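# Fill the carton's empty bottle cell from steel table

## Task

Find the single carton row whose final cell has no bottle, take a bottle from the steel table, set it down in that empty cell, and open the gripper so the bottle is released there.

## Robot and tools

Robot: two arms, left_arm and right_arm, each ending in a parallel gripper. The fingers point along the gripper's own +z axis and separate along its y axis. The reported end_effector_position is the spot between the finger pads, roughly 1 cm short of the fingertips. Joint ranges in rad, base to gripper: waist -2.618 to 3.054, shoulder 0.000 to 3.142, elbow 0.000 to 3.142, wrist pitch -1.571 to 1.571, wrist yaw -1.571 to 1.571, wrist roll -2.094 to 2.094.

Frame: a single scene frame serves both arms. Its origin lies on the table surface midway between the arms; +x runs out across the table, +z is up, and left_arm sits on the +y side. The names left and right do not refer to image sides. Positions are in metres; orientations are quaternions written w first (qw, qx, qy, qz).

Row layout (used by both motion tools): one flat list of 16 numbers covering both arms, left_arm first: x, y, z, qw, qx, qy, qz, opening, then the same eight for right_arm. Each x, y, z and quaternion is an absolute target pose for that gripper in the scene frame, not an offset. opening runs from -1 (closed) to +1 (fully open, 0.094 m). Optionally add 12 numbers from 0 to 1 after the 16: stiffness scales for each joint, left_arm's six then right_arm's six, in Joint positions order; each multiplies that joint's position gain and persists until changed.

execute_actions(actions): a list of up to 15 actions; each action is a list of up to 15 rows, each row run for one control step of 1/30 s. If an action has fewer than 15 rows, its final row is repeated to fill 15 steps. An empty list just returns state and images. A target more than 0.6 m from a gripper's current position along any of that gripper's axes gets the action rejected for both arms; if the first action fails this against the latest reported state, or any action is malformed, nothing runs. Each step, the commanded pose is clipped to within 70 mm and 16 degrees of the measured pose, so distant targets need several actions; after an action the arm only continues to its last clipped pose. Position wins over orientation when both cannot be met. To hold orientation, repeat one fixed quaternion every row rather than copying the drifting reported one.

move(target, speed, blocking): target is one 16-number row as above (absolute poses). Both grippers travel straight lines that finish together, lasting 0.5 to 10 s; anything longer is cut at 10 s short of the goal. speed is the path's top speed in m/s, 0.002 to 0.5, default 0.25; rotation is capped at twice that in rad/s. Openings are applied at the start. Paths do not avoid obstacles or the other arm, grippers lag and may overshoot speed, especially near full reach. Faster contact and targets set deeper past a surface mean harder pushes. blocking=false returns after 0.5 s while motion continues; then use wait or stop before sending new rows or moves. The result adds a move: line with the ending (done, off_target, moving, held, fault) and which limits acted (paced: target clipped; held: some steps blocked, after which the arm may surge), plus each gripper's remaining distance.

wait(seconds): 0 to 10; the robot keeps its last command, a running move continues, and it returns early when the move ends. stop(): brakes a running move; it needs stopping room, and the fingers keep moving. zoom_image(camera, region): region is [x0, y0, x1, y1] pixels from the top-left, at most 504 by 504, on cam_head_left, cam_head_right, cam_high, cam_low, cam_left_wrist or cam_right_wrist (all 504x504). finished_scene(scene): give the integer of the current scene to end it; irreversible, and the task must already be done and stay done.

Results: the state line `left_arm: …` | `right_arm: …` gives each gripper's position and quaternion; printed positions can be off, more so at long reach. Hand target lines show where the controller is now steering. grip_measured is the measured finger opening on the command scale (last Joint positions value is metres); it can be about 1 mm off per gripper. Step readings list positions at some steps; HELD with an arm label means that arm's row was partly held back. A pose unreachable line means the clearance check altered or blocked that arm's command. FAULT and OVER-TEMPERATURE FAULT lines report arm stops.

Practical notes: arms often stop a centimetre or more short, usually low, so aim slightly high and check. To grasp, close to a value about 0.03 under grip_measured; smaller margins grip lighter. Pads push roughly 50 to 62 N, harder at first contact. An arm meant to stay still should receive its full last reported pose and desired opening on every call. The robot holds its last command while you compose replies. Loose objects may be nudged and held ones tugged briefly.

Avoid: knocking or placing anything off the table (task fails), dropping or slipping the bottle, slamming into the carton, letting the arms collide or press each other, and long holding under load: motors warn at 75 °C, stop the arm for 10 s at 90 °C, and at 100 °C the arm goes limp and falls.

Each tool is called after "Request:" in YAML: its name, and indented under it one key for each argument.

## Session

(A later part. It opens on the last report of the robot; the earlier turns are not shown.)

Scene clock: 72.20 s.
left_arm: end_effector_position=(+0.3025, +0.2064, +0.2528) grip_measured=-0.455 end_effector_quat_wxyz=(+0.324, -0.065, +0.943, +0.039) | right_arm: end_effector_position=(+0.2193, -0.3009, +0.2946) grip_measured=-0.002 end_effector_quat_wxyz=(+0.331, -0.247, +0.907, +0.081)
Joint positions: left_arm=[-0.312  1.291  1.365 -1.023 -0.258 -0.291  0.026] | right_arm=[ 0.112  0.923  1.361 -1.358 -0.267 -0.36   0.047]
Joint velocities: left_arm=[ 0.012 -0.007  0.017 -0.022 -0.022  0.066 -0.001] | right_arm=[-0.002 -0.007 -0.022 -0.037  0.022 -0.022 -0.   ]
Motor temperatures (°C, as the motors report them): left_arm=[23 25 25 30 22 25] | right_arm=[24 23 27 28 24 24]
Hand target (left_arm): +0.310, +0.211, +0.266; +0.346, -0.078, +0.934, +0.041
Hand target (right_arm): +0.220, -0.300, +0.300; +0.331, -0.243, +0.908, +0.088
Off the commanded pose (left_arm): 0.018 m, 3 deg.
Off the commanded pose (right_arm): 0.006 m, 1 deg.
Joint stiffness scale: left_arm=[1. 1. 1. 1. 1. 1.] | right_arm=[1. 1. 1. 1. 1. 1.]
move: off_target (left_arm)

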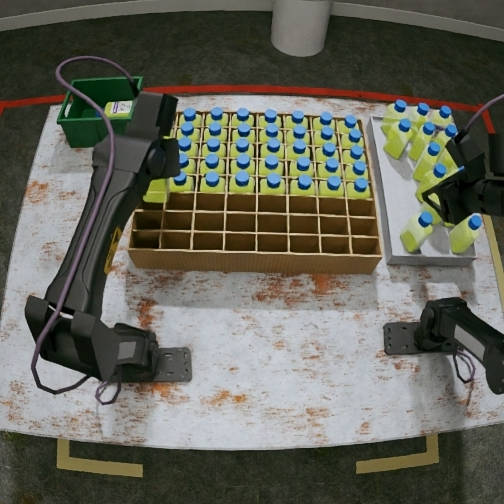

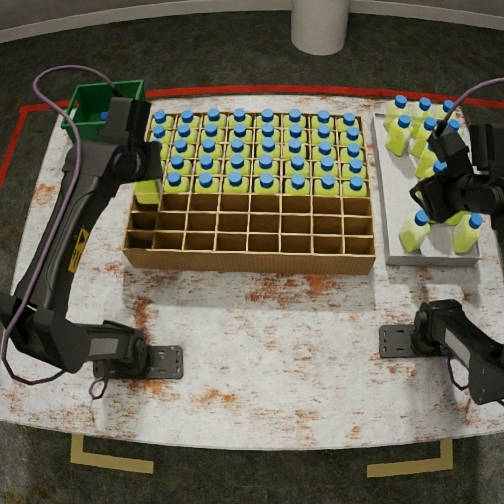

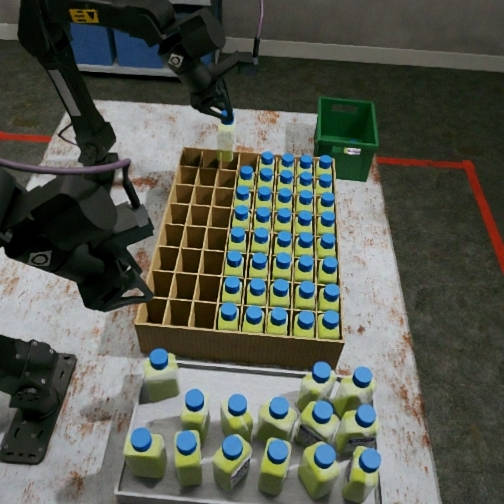

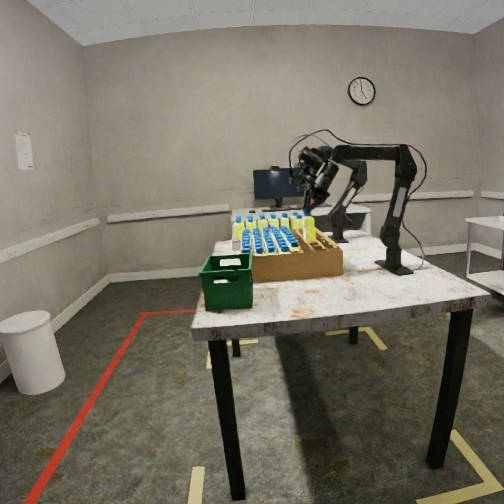

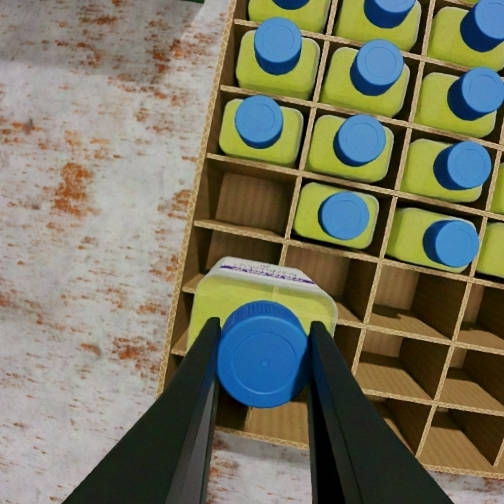

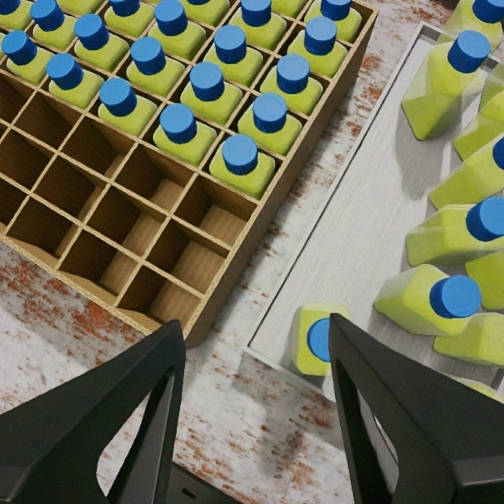

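Request:
move:
  target: [0.355, 0.230, 0.272, 0.3407, -0.0819, 0.9364, 0.0298, -0.49, 0.22, -0.30, 0.30, 0.3303, -0.2433, 0.9080, 0.0885, 0.0]
  speed: 0.08

Scene clock: 75.67 s.
left_arm: end_effector_position=(+0.3466, +0.2279, +0.2607) grip_measured=-0.455 end_effector_quat_wxyz=(+0.322, -0.080, +0.943, +0.034) | right_arm: end_effector_position=(+0.2193, -0.3009, +0.2946) grip_measured=-0.002 end_effector_quat_wxyz=(+0.331, -0.247, +0.907, +0.081)
Joint positions: left_arm=[-0.194  1.444  1.516 -1.006 -0.187 -0.228  0.026] | right_arm=[ 0.112  0.923  1.361 -1.358 -0.267 -0.36   0.047]
Joint velocities: left_arm=[ 0.002 -0.007  0.002  0.037  0.022  0.037 -0.   ] | right_arm=[ 0.002  0.002 -0.002 -0.051  0.066 -0.007 -0.001]
Motor temperatures (°C, as the motors report them): left_arm=[23 25 25 30 22 25] | right_arm=[24 23 27 28 24 24]
Hand target (left_arm): +0.354, +0.230, +0.273; +0.341, -0.082, +0.936, +0.032
Hand target (right_arm): +0.220, -0.300, +0.300; +0.331, -0.243, +0.908, +0.088
Off the commanded pose (left_arm): 0.014 m, 2 deg.
Off the commanded pose (right_arm): 0.006 m, 1 deg.
Joint stiffness scale: left_arm=[1. 1. 1. 1. 1. 1.] | right_arm=[1. 1. 1. 1. 1. 1.]
move: off_target (left_arm)

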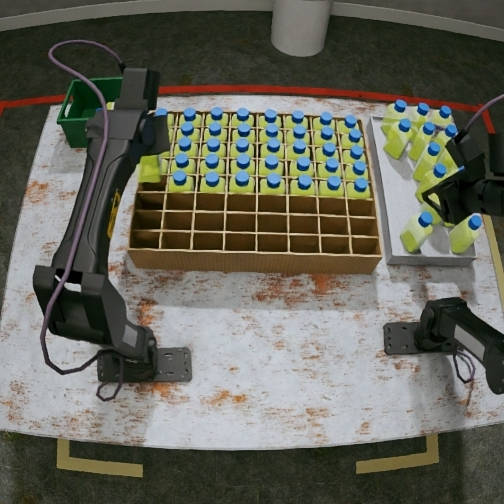

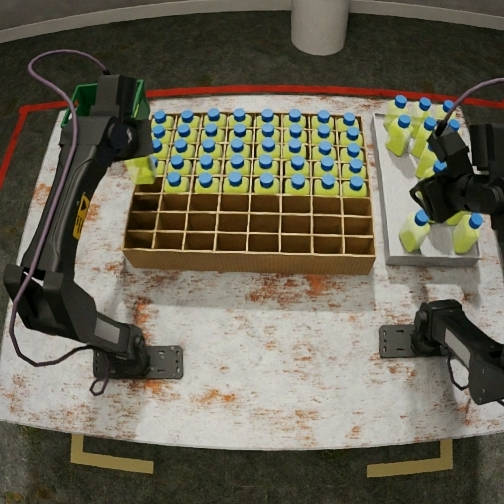

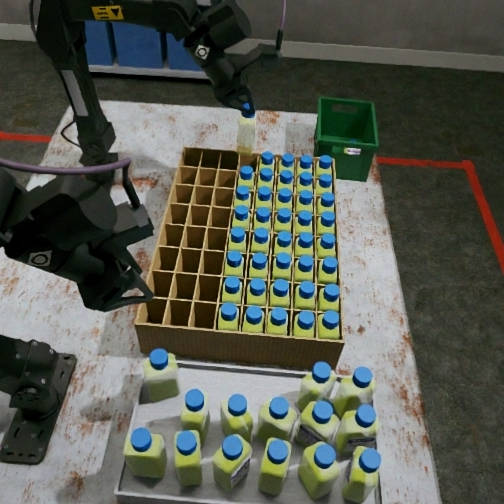

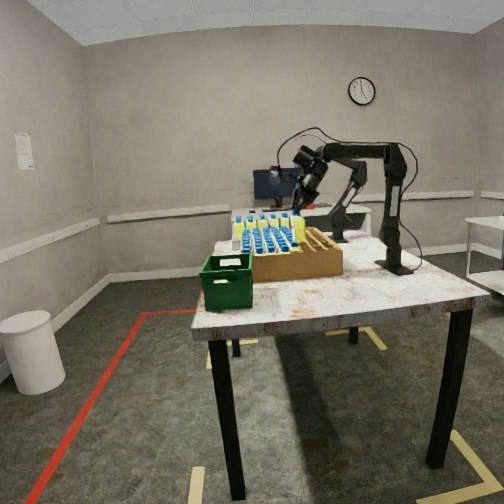

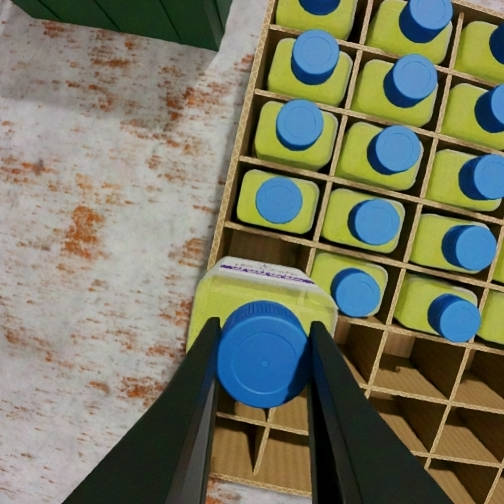

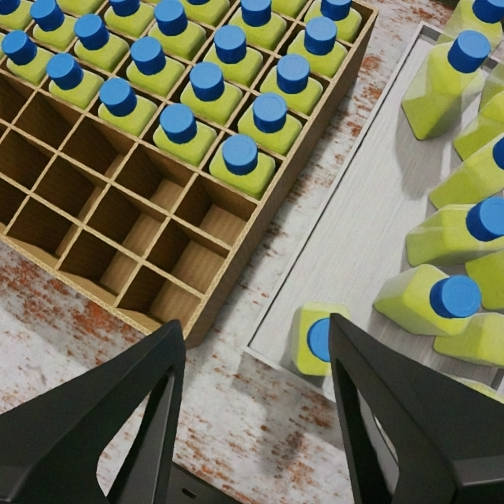

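Request:
zoom_image:
  camera: "cam_high"
  region: [170, 90, 350, 230]

Request:
zoom_image:
  camera: "cam_head_left"
  region: [90, 90, 250, 230]

Region (170, 90, 350, 230) of cam_high's 504x504 image, scaled by 2.800, with more detail than that image has.

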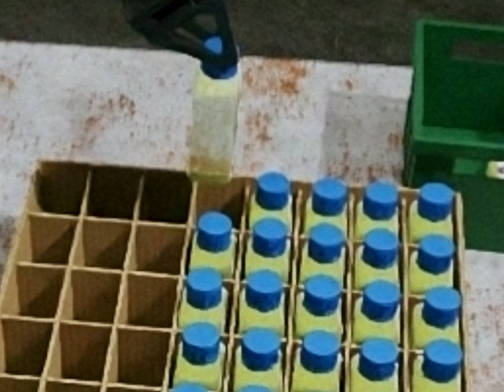

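Region (90, 90, 250, 230) of cam_head_left's 504x504 image, scaled by 3.150, with more detail than that image has; it fills the top 441 rows of this view, and the rest is white.

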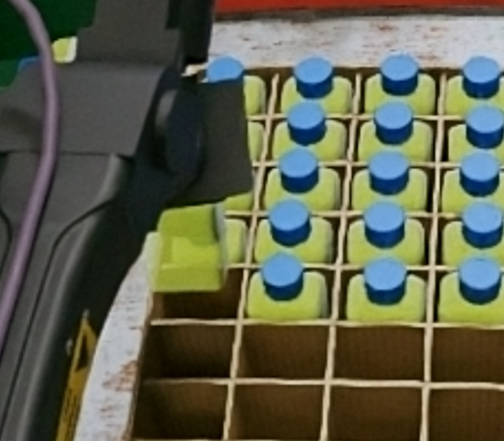

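Request:
move:
  target: [0.357, 0.235, 0.235, 0.3407, -0.0819, 0.9364, 0.0298, -0.49, 0.22, -0.30, 0.30, 0.3303, -0.2433, 0.9080, 0.0885, 0.0]
  speed: 0.05

Request:
zoom_image:
  camera: "cam_high"
  region: [170, 90, 350, 230]

Request:
zoom_image:
  camera: "cam_head_left"
  region: [90, 90, 250, 230]

Scene clock: 79.27 s.
left_arm: end_effector_position=(+0.3563, +0.2309, +0.2269) grip_measured=-0.455 end_effector_quat_wxyz=(+0.324, -0.079, +0.942, +0.031) | right_arm: end_effector_position=(+0.2193, -0.3009, +0.2946) grip_measured=-0.002 end_effector_quat_wxyz=(+0.331, -0.247, +0.907, +0.081)
Joint positions: left_arm=[-0.176  1.444  1.376 -0.86  -0.171 -0.212  0.026] | right_arm=[ 0.112  0.923  1.361 -1.358 -0.267 -0.36   0.047]
Joint velocities: left_arm=[-0.022 -0.002 -0.002  0.037 -0.007 -0.037 -0.001] | right_arm=[-0.002 -0.007 -0.017  0.022 -0.037 -0.022 -0.002]
Motor temperatures (°C, as the motors report them): left_arm=[23 25 25 30 22 25] | right_arm=[24 23 27 28 24 24]
Hand target (left_arm): +0.357, +0.235, +0.235; +0.340, -0.082, +0.936, +0.030
Hand target (right_arm): +0.220, -0.300, +0.300; +0.331, -0.243, +0.908, +0.088
Off the commanded pose (left_arm): 0.009 m, 2 deg.
Off the commanded pose (right_arm): 0.006 m, 1 deg.
Joint stiffness scale: left_arm=[1. 1. 1. 1. 1. 1.] | right_arm=[1. 1. 1. 1. 1. 1.]
move: done

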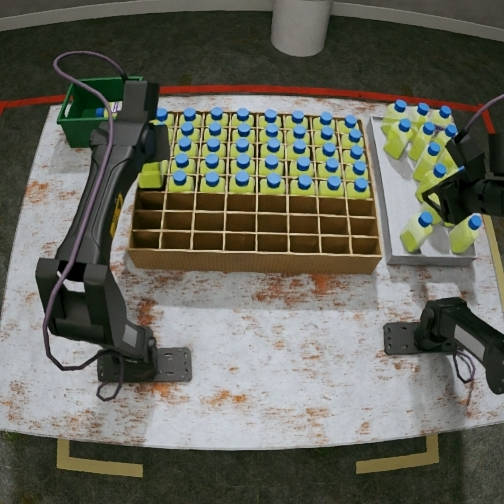

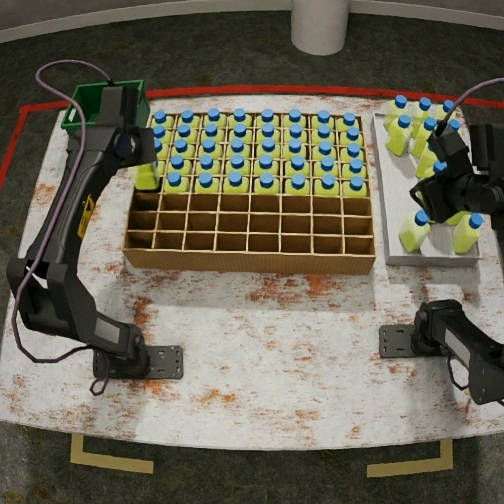

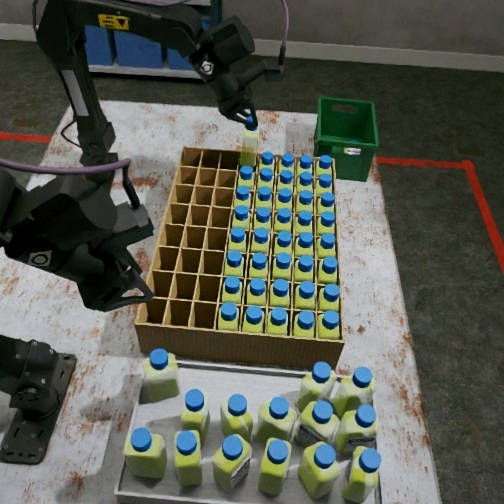

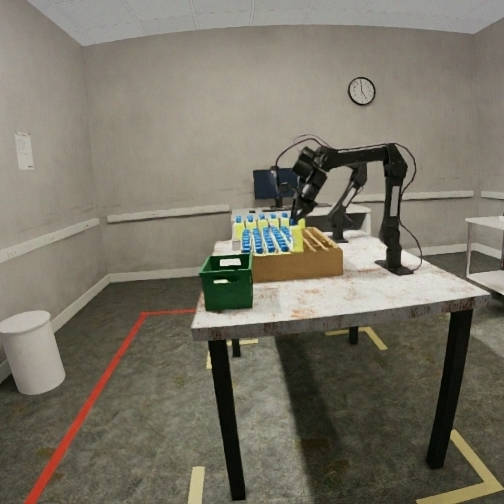

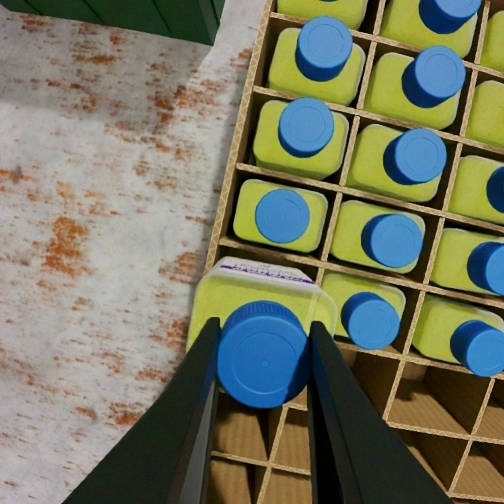

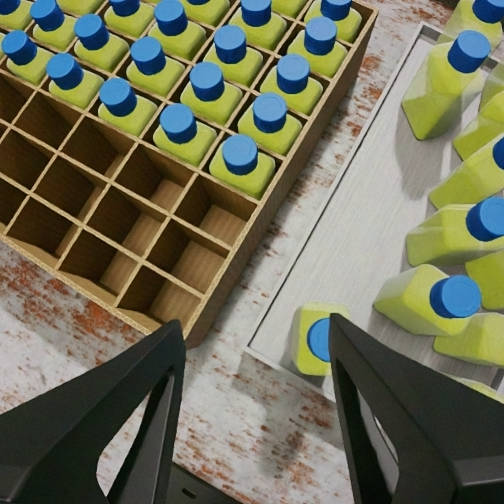

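Region (170, 90, 350, 230) of cam_high's 504x504 image, scaled by 2.800, with more detail than that image has.

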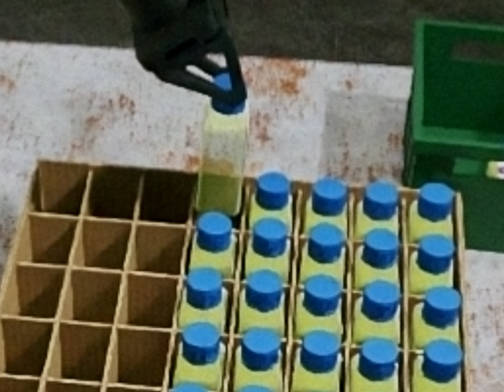

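Region (90, 90, 250, 230) of cam_head_left's 504x504 image, scaled by 3.150, with more detail than that image has; it fills the top 441 rows of this view, and the rest is white.

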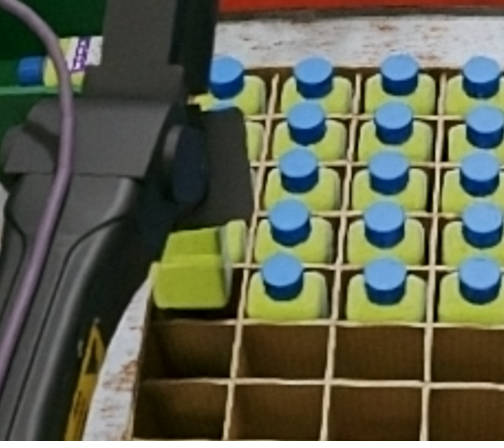

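Request:
move:
  target: [0.353, 0.238, 0.195, 0.3570, -0.0814, 0.9301, 0.0313, -0.49, 0.22, -0.30, 0.30, 0.3303, -0.2433, 0.9080, 0.0885, 0.0]
  speed: 0.04

Request:
zoom_image:
  camera: "cam_high"
  region: [170, 90, 350, 230]

Request:
zoom_image:
  camera: "cam_head_left"
  region: [90, 90, 250, 230]

Scene clock: 82.00 s.
left_arm: end_effector_position=(+0.3529, +0.2327, +0.1851) grip_measured=-0.455 end_effector_quat_wxyz=(+0.338, -0.078, +0.937, +0.030) | right_arm: end_effector_position=(+0.2193, -0.3009, +0.2946) grip_measured=-0.002 end_effector_quat_wxyz=(+0.331, -0.247, +0.907, +0.081)
Joint positions: left_arm=[-0.172  1.393  1.148 -0.651 -0.171 -0.203  0.026] | right_arm=[ 0.112  0.923  1.361 -1.358 -0.267 -0.36   0.047]
Joint velocities: left_arm=[ 0.002 -0.017 -0.017 -0.051 -0.007  0.037 -0.   ] | right_arm=[-0.012  0.007 -0.002  0.051 -0.095  0.066  0.   ]
Motor temperatures (°C, as the motors report them): left_arm=[23 25 25 30 22 25] | right_arm=[24 23 27 28 24 24]
Hand target (left_arm): +0.354, +0.238, +0.195; +0.356, -0.082, +0.930, +0.032
Hand target (right_arm): +0.220, -0.300, +0.300; +0.331, -0.243, +0.908, +0.088
Off the commanded pose (left_arm): 0.011 m, 2 deg.
Off the commanded pose (right_arm): 0.006 m, 1 deg.
Joint stiffness scale: left_arm=[1. 1. 1. 1. 1. 1.] | right_arm=[1. 1. 1. 1. 1. 1.]
move: off_target (left_arm)

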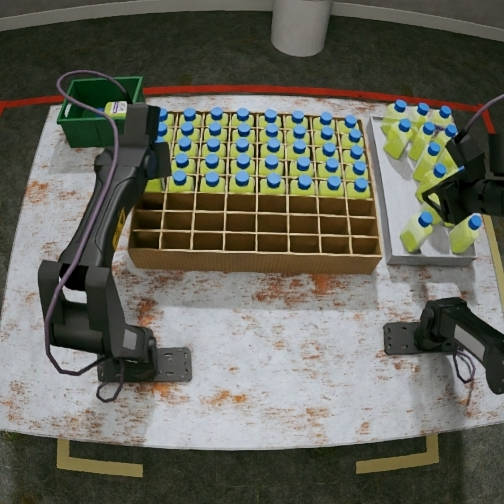

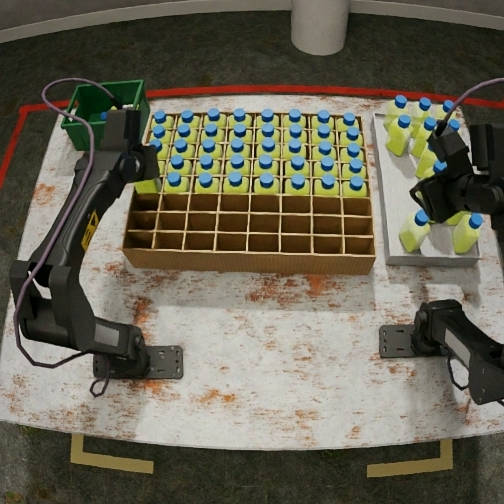

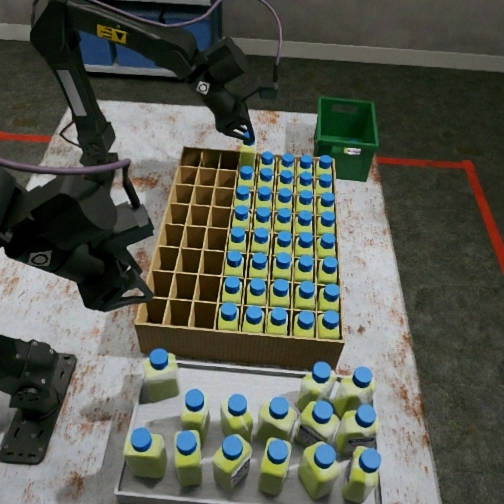

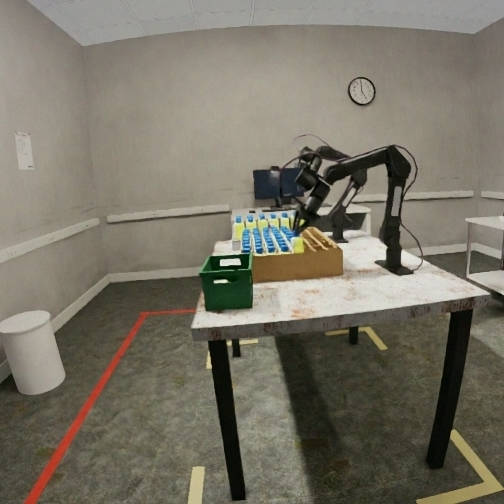

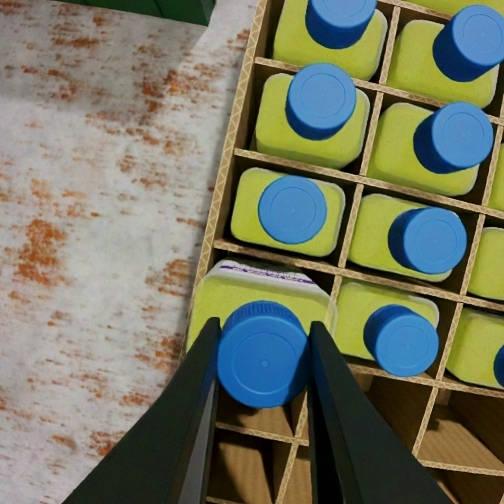

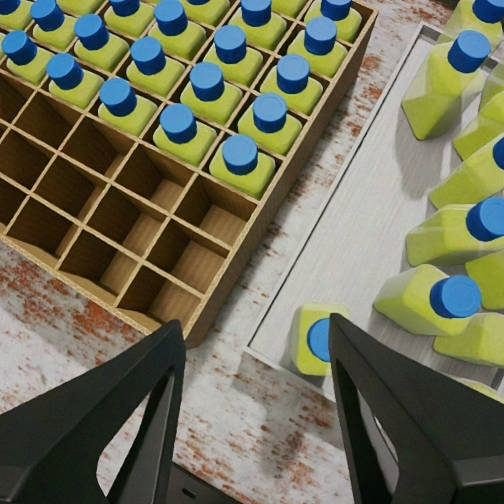

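Region (170, 90, 350, 230) of cam_high's 504x504 image, scaled by 2.800, with more detail than that image has.

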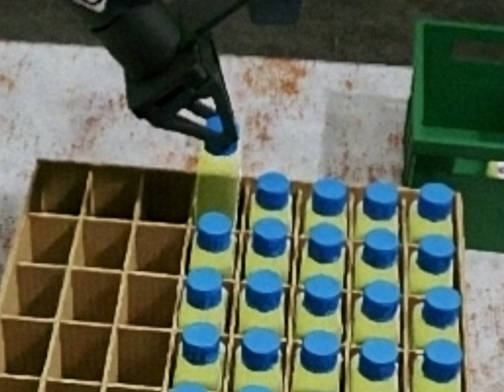

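Region (90, 90, 250, 230) of cam_head_left's 504x504 image, scaled by 3.150, with more detail than that image has; it fills the top 441 rows of this view, and the rest is white.

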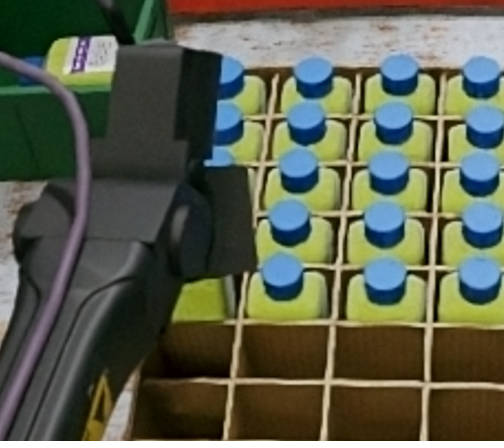

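Request:
move:
  target: [0.353, 0.238, 0.155, 0.3570, -0.0814, 0.9301, 0.0313, -0.49, 0.22, -0.30, 0.30, 0.3303, -0.2433, 0.9080, 0.0885, 0.0]
  speed: 0.04

Request:
zoom_image:
  camera: "cam_high"
  region: [170, 90, 350, 230]

Scene clock: 83.63 s.
left_arm: end_effector_position=(+0.3524, +0.2324, +0.1494) grip_measured=-0.455 end_effector_quat_wxyz=(+0.344, -0.077, +0.935, +0.028) | right_arm: end_effector_position=(+0.2193, -0.3009, +0.2946) grip_measured=-0.002 end_effector_quat_wxyz=(+0.331, -0.247, +0.907, +0.081)
Joint positions: left_arm=[-0.172  1.393  0.998 -0.488 -0.168 -0.202  0.026] | right_arm=[ 0.112  0.923  1.361 -1.358 -0.267 -0.36   0.047]
Joint velocities: left_arm=[ 0.002  0.017 -0.002 -0.007  0.007  0.022  0.   ] | right_arm=[ 0.002 -0.007  0.007 -0.007 -0.11  -0.037 -0.001]
Motor temperatures (°C, as the motors report them): left_arm=[23 25 25 30 22 25] | right_arm=[24 23 27 28 24 24]
Hand target (left_arm): +0.354, +0.238, +0.155; +0.357, -0.082, +0.930, +0.032
Hand target (right_arm): +0.220, -0.300, +0.300; +0.331, -0.243, +0.908, +0.088
Off the commanded pose (left_arm): 0.008 m, 2 deg.
Off the commanded pose (right_arm): 0.006 m, 1 deg.
Joint stiffness scale: left_arm=[1. 1. 1. 1. 1. 1.] | right_arm=[1. 1. 1. 1. 1. 1.]
move: done

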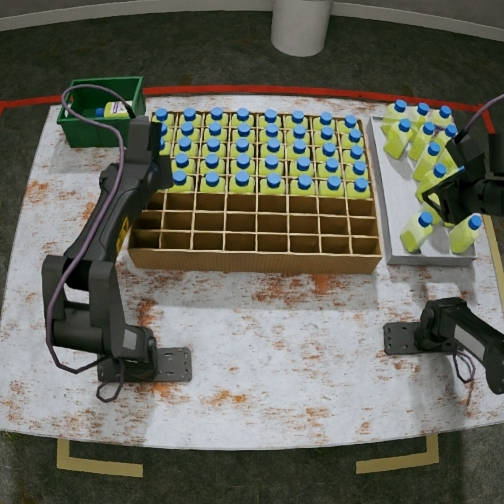

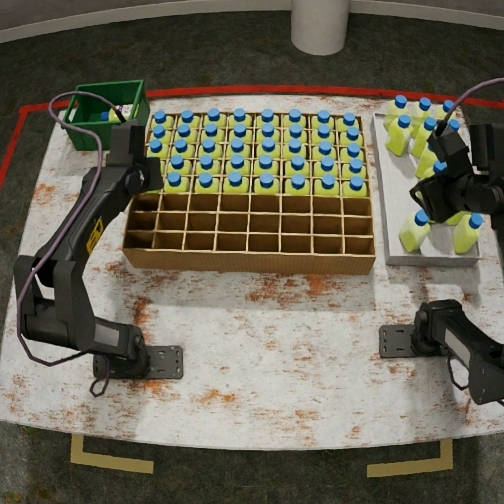

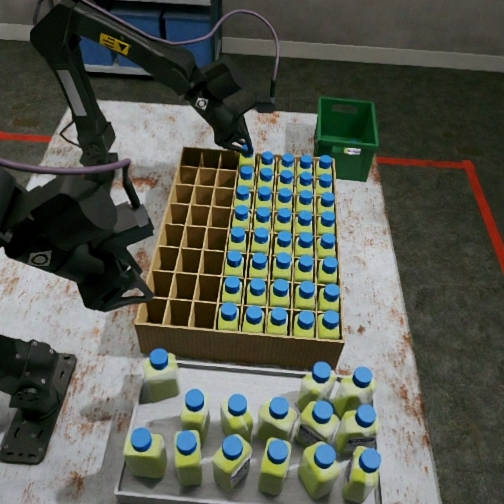

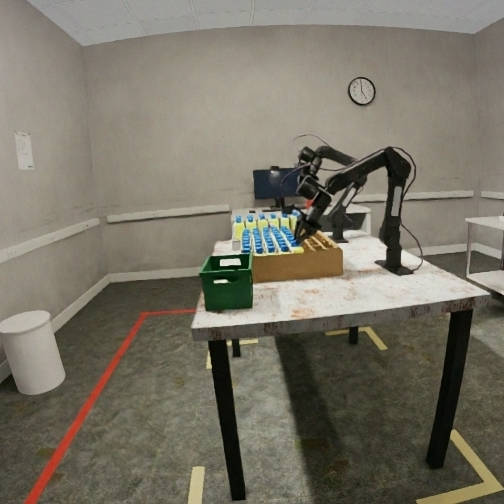

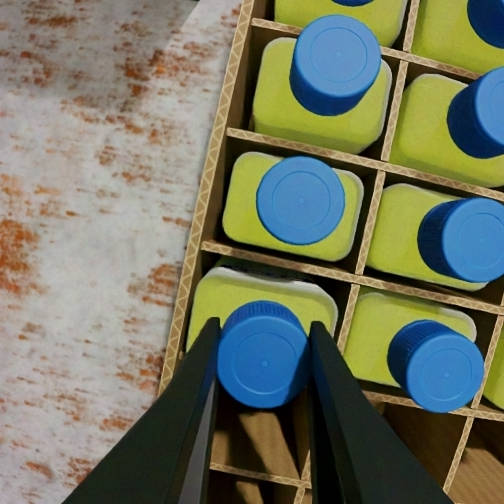

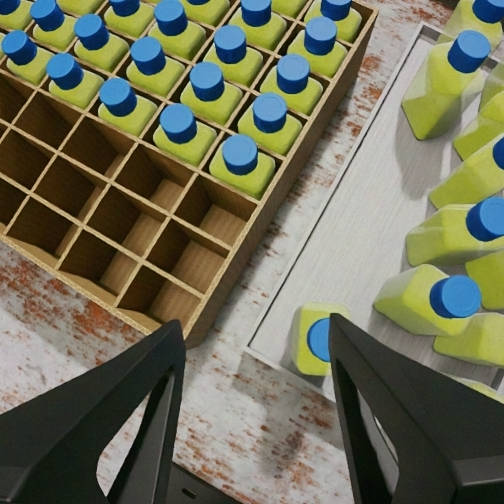

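Region (170, 90, 350, 230) of cam_high's 504x504 image, scaled by 2.800, with more detail than that image has.

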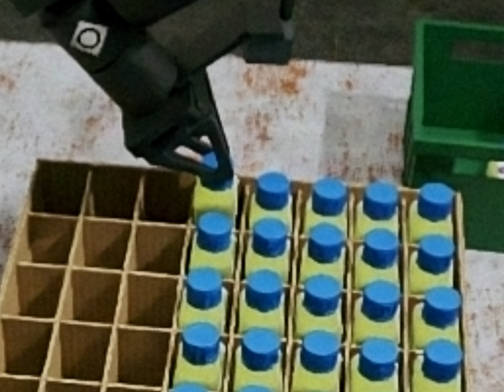

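Request:
move:
  target: [0.353, 0.238, 0.145, 0.3570, -0.0814, 0.9301, 0.0313, -0.49, 0.22, -0.30, 0.30, 0.3303, -0.2433, 0.9080, 0.0885, 0.0]
  speed: 0.02

Request:
zoom_image:
  camera: "cam_high"
  region: [170, 90, 350, 230]

Scene clock: 85.07 s.
left_arm: end_effector_position=(+0.3524, +0.2324, +0.1417) grip_measured=-0.455 end_effector_quat_wxyz=(+0.348, -0.077, +0.934, +0.028) | right_arm: end_effector_position=(+0.2193, -0.3009, +0.2946) grip_measured=-0.002 end_effector_quat_wxyz=(+0.331, -0.247, +0.907, +0.081)
Joint positions: left_arm=[-0.172  1.393  0.962 -0.443 -0.168 -0.202  0.026] | right_arm=[ 0.112  0.923  1.361 -1.358 -0.267 -0.36   0.047]
Joint velocities: left_arm=[-0.007  0.007 -0.007 -0.037 -0.037  0.007 -0.001] | right_arm=[-0.002 -0.017  0.002  0.022  0.037 -0.095 -0.001]
Motor temperatures (°C, as the motors report them): left_arm=[23 25 25 31 22 25] | right_arm=[24 23 27 28 24 24]
Hand target (left_arm): +0.353, +0.238, +0.145; +0.357, -0.082, +0.930, +0.032
Hand target (right_arm): +0.220, -0.300, +0.300; +0.331, -0.243, +0.908, +0.088
Off the commanded pose (left_arm): 0.007 m, 1 deg.
Off the commanded pose (right_arm): 0.006 m, 1 deg.
Joint stiffness scale: left_arm=[1. 1. 1. 1. 1. 1.] | right_arm=[1. 1. 1. 1. 1. 1.]
move: done

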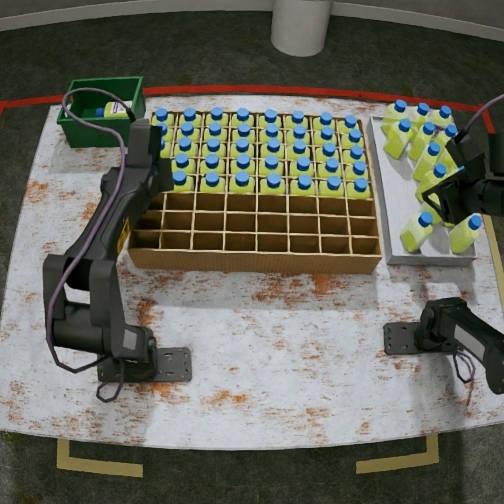

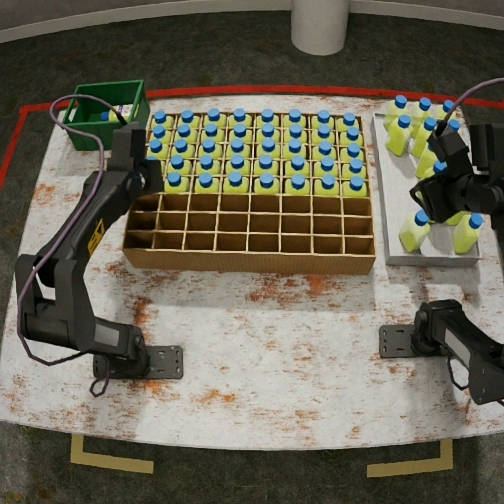

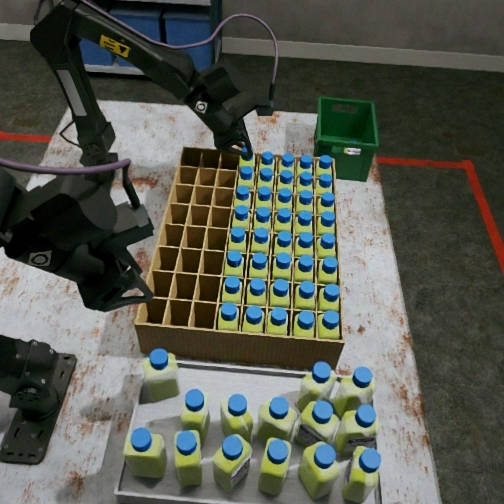

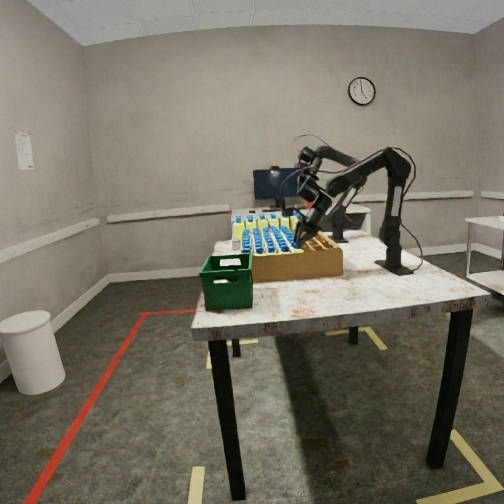

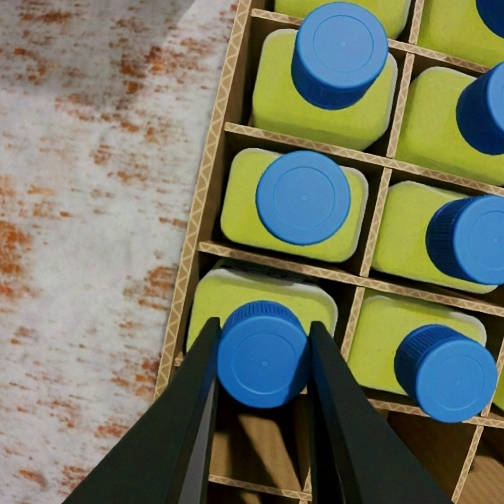

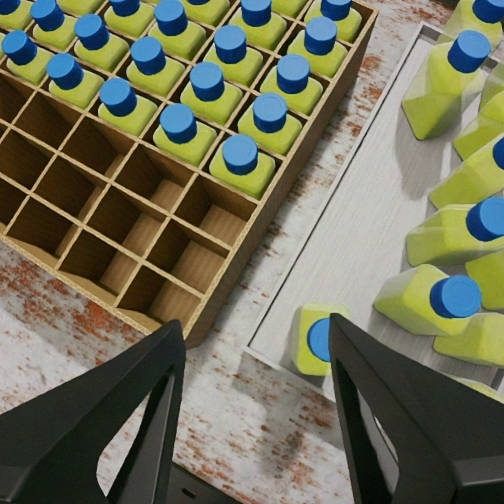

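Region (170, 90, 350, 230) of cam_high's 504x504 image, scaled by 2.800, with more detail than that image has.

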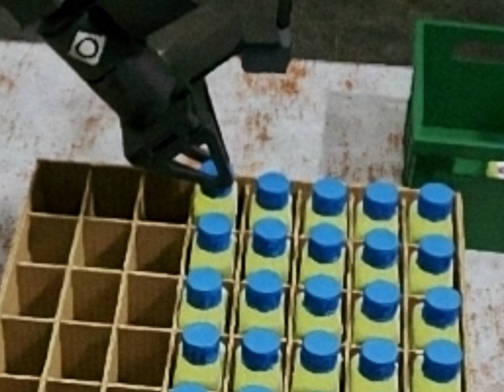

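Request:
move:
  target: [0.353, 0.238, 0.142, 0.3570, -0.0814, 0.9301, 0.0313, -0.49, 0.22, -0.30, 0.30, 0.3303, -0.2433, 0.9080, 0.0885, 0.0]
  speed: 0.02

Request:
move:
  target: [0.353, 0.238, 0.144, 0.3570, -0.0814, 0.9301, 0.0313, -0.15, 0.22, -0.30, 0.30, 0.3303, -0.2433, 0.9080, 0.0885, 0.0]
  speed: 0.02

Scene clock: 86.33 s.
left_arm: end_effector_position=(+0.3523, +0.2324, +0.1393) grip_measured=-0.455 end_effector_quat_wxyz=(+0.349, -0.077, +0.934, +0.027) | right_arm: end_effector_position=(+0.2193, -0.3009, +0.2946) grip_measured=-0.002 end_effector_quat_wxyz=(+0.331, -0.247, +0.907, +0.081)
Joint positions: left_arm=[-0.172  1.393  0.951 -0.43  -0.168 -0.201  0.026] | right_arm=[ 0.112  0.923  1.361 -1.358 -0.267 -0.36   0.047]
Joint velocities: left_arm=[-0.012  0.007  0.002  0.081  0.037 -0.066  0.001] | right_arm=[ 0.007 -0.007 -0.002 -0.037 -0.022 -0.007 -0.002]
Motor temperatures (°C, as the motors report them): left_arm=[23 25 25 31 22 25] | right_arm=[24 23 27 28 24 24]
Hand target (left_arm): +0.353, +0.238, +0.142; +0.357, -0.081, +0.930, +0.032
Hand target (right_arm): +0.220, -0.300, +0.300; +0.331, -0.243, +0.908, +0.088
Off the commanded pose (left_arm): 0.006 m, 1 deg.
Off the commanded pose (right_arm): 0.006 m, 1 deg.
Joint stiffness scale: left_arm=[1. 1. 1. 1. 1. 1.] | right_arm=[1. 1. 1. 1. 1. 1.]
move: done

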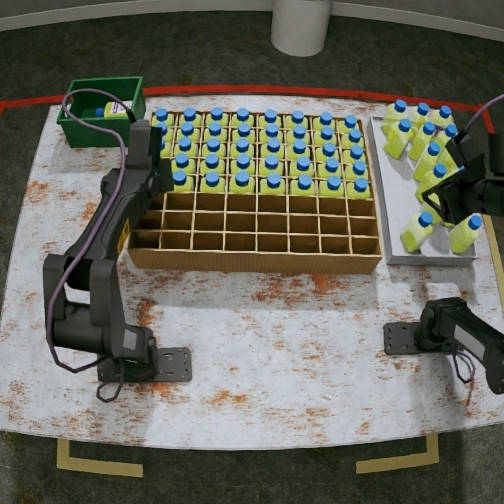

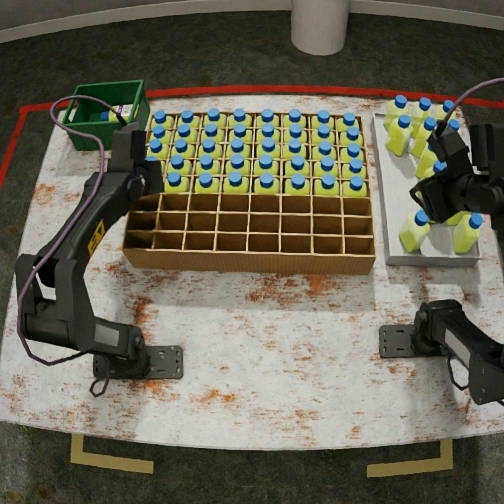

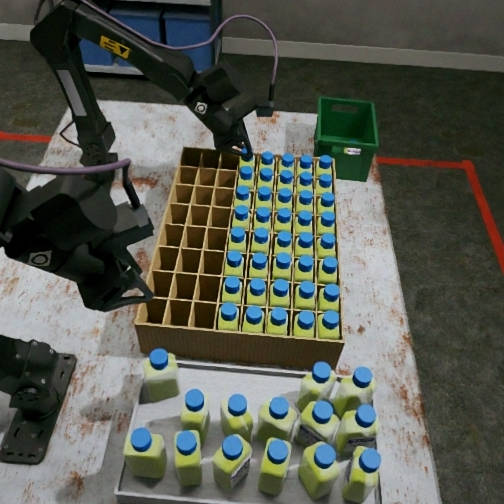

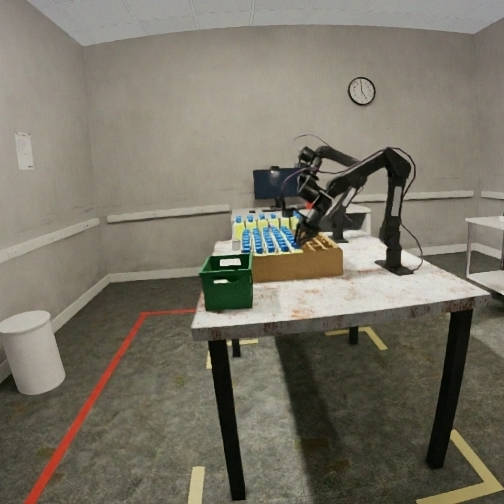

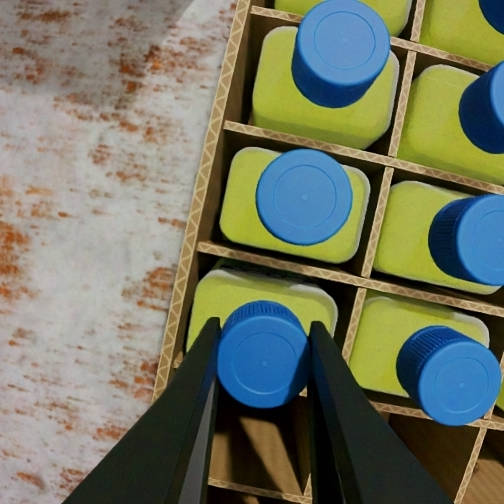

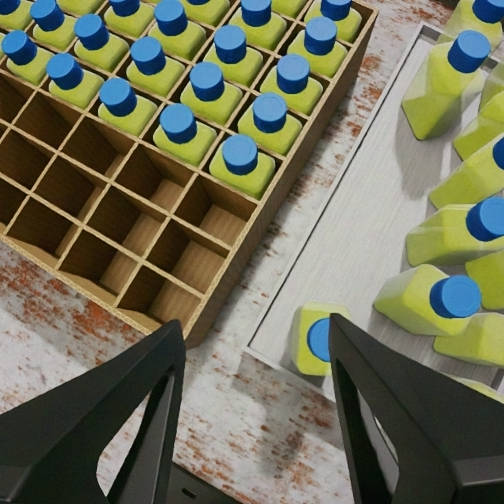

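Scene clock: 87.07 s.
left_arm: end_effector_position=(+0.3540, +0.2322, +0.1408) grip_measured=-0.152 end_effector_quat_wxyz=(+0.353, -0.077, +0.932, +0.027) | right_arm: end_effector_position=(+0.2193, -0.3009, +0.2946) grip_measured=-0.002 end_effector_quat_wxyz=(+0.331, -0.247, +0.907, +0.081)
Joint positions: left_arm=[-0.172  1.393  0.951 -0.421 -0.168 -0.201  0.04 ] | right_arm=[ 0.112  0.923  1.361 -1.358 -0.267 -0.36   0.047]
Joint velocities: left_arm=[ 0.002  0.002 -0.012 -0.051 -0.037 -0.037  0.   ] | right_arm=[-0.012 -0.002 -0.002 -0.022 -0.125  0.007  0.   ]
Motor temperatures (°C, as the motors report them): left_arm=[23 25 25 31 22 25] | right_arm=[24 23 27 28 24 24]
Hand target (left_arm): +0.353, +0.238, +0.144; +0.357, -0.081, +0.930, +0.031
Hand target (right_arm): +0.220, -0.300, +0.300; +0.331, -0.243, +0.908, +0.088
Off the commanded pose (left_arm): 0.007 m, 1 deg.
Off the commanded pose (right_arm): 0.006 m, 1 deg.
Joint stiffness scale: left_arm=[1. 1. 1. 1. 1. 1.] | right_arm=[1. 1. 1. 1. 1. 1.]
move: done

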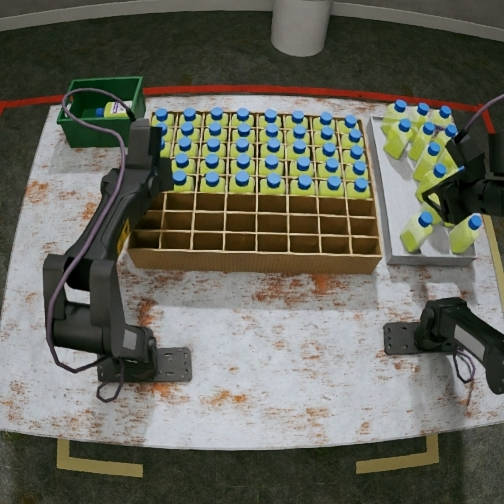

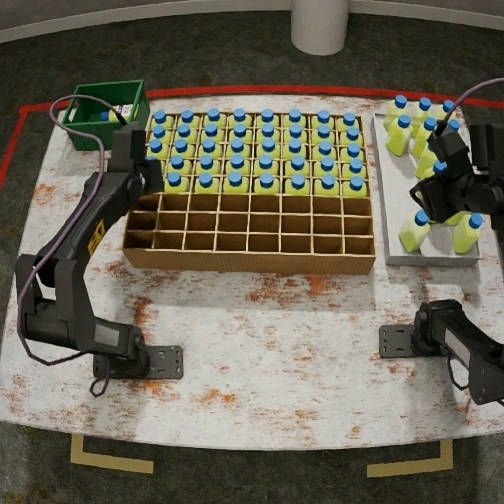

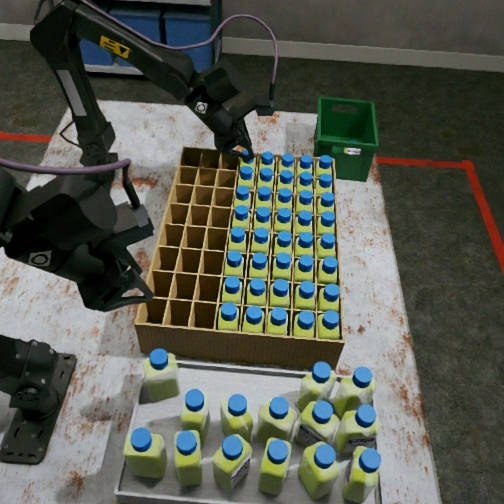

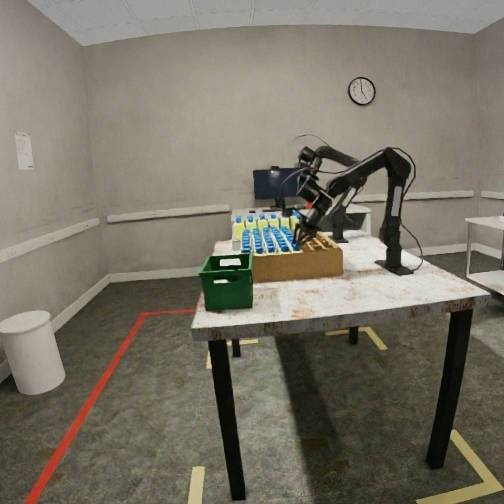

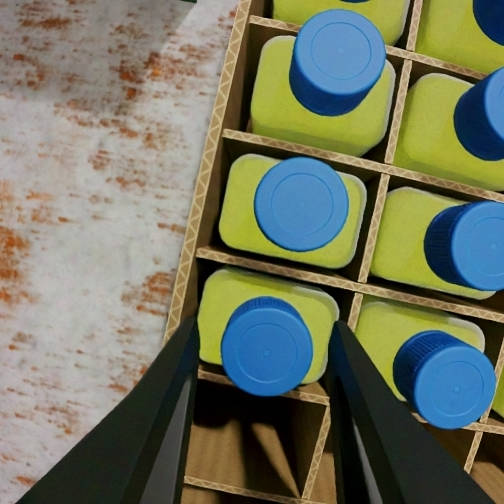

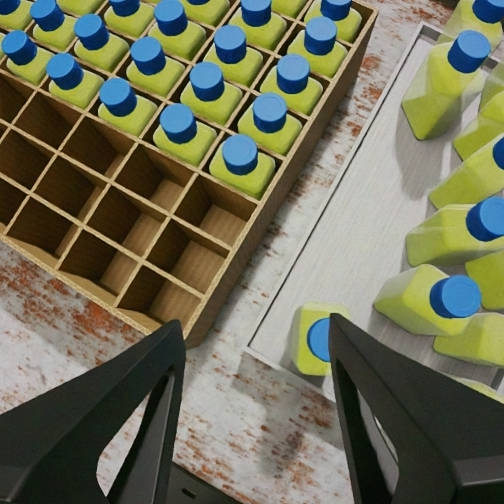

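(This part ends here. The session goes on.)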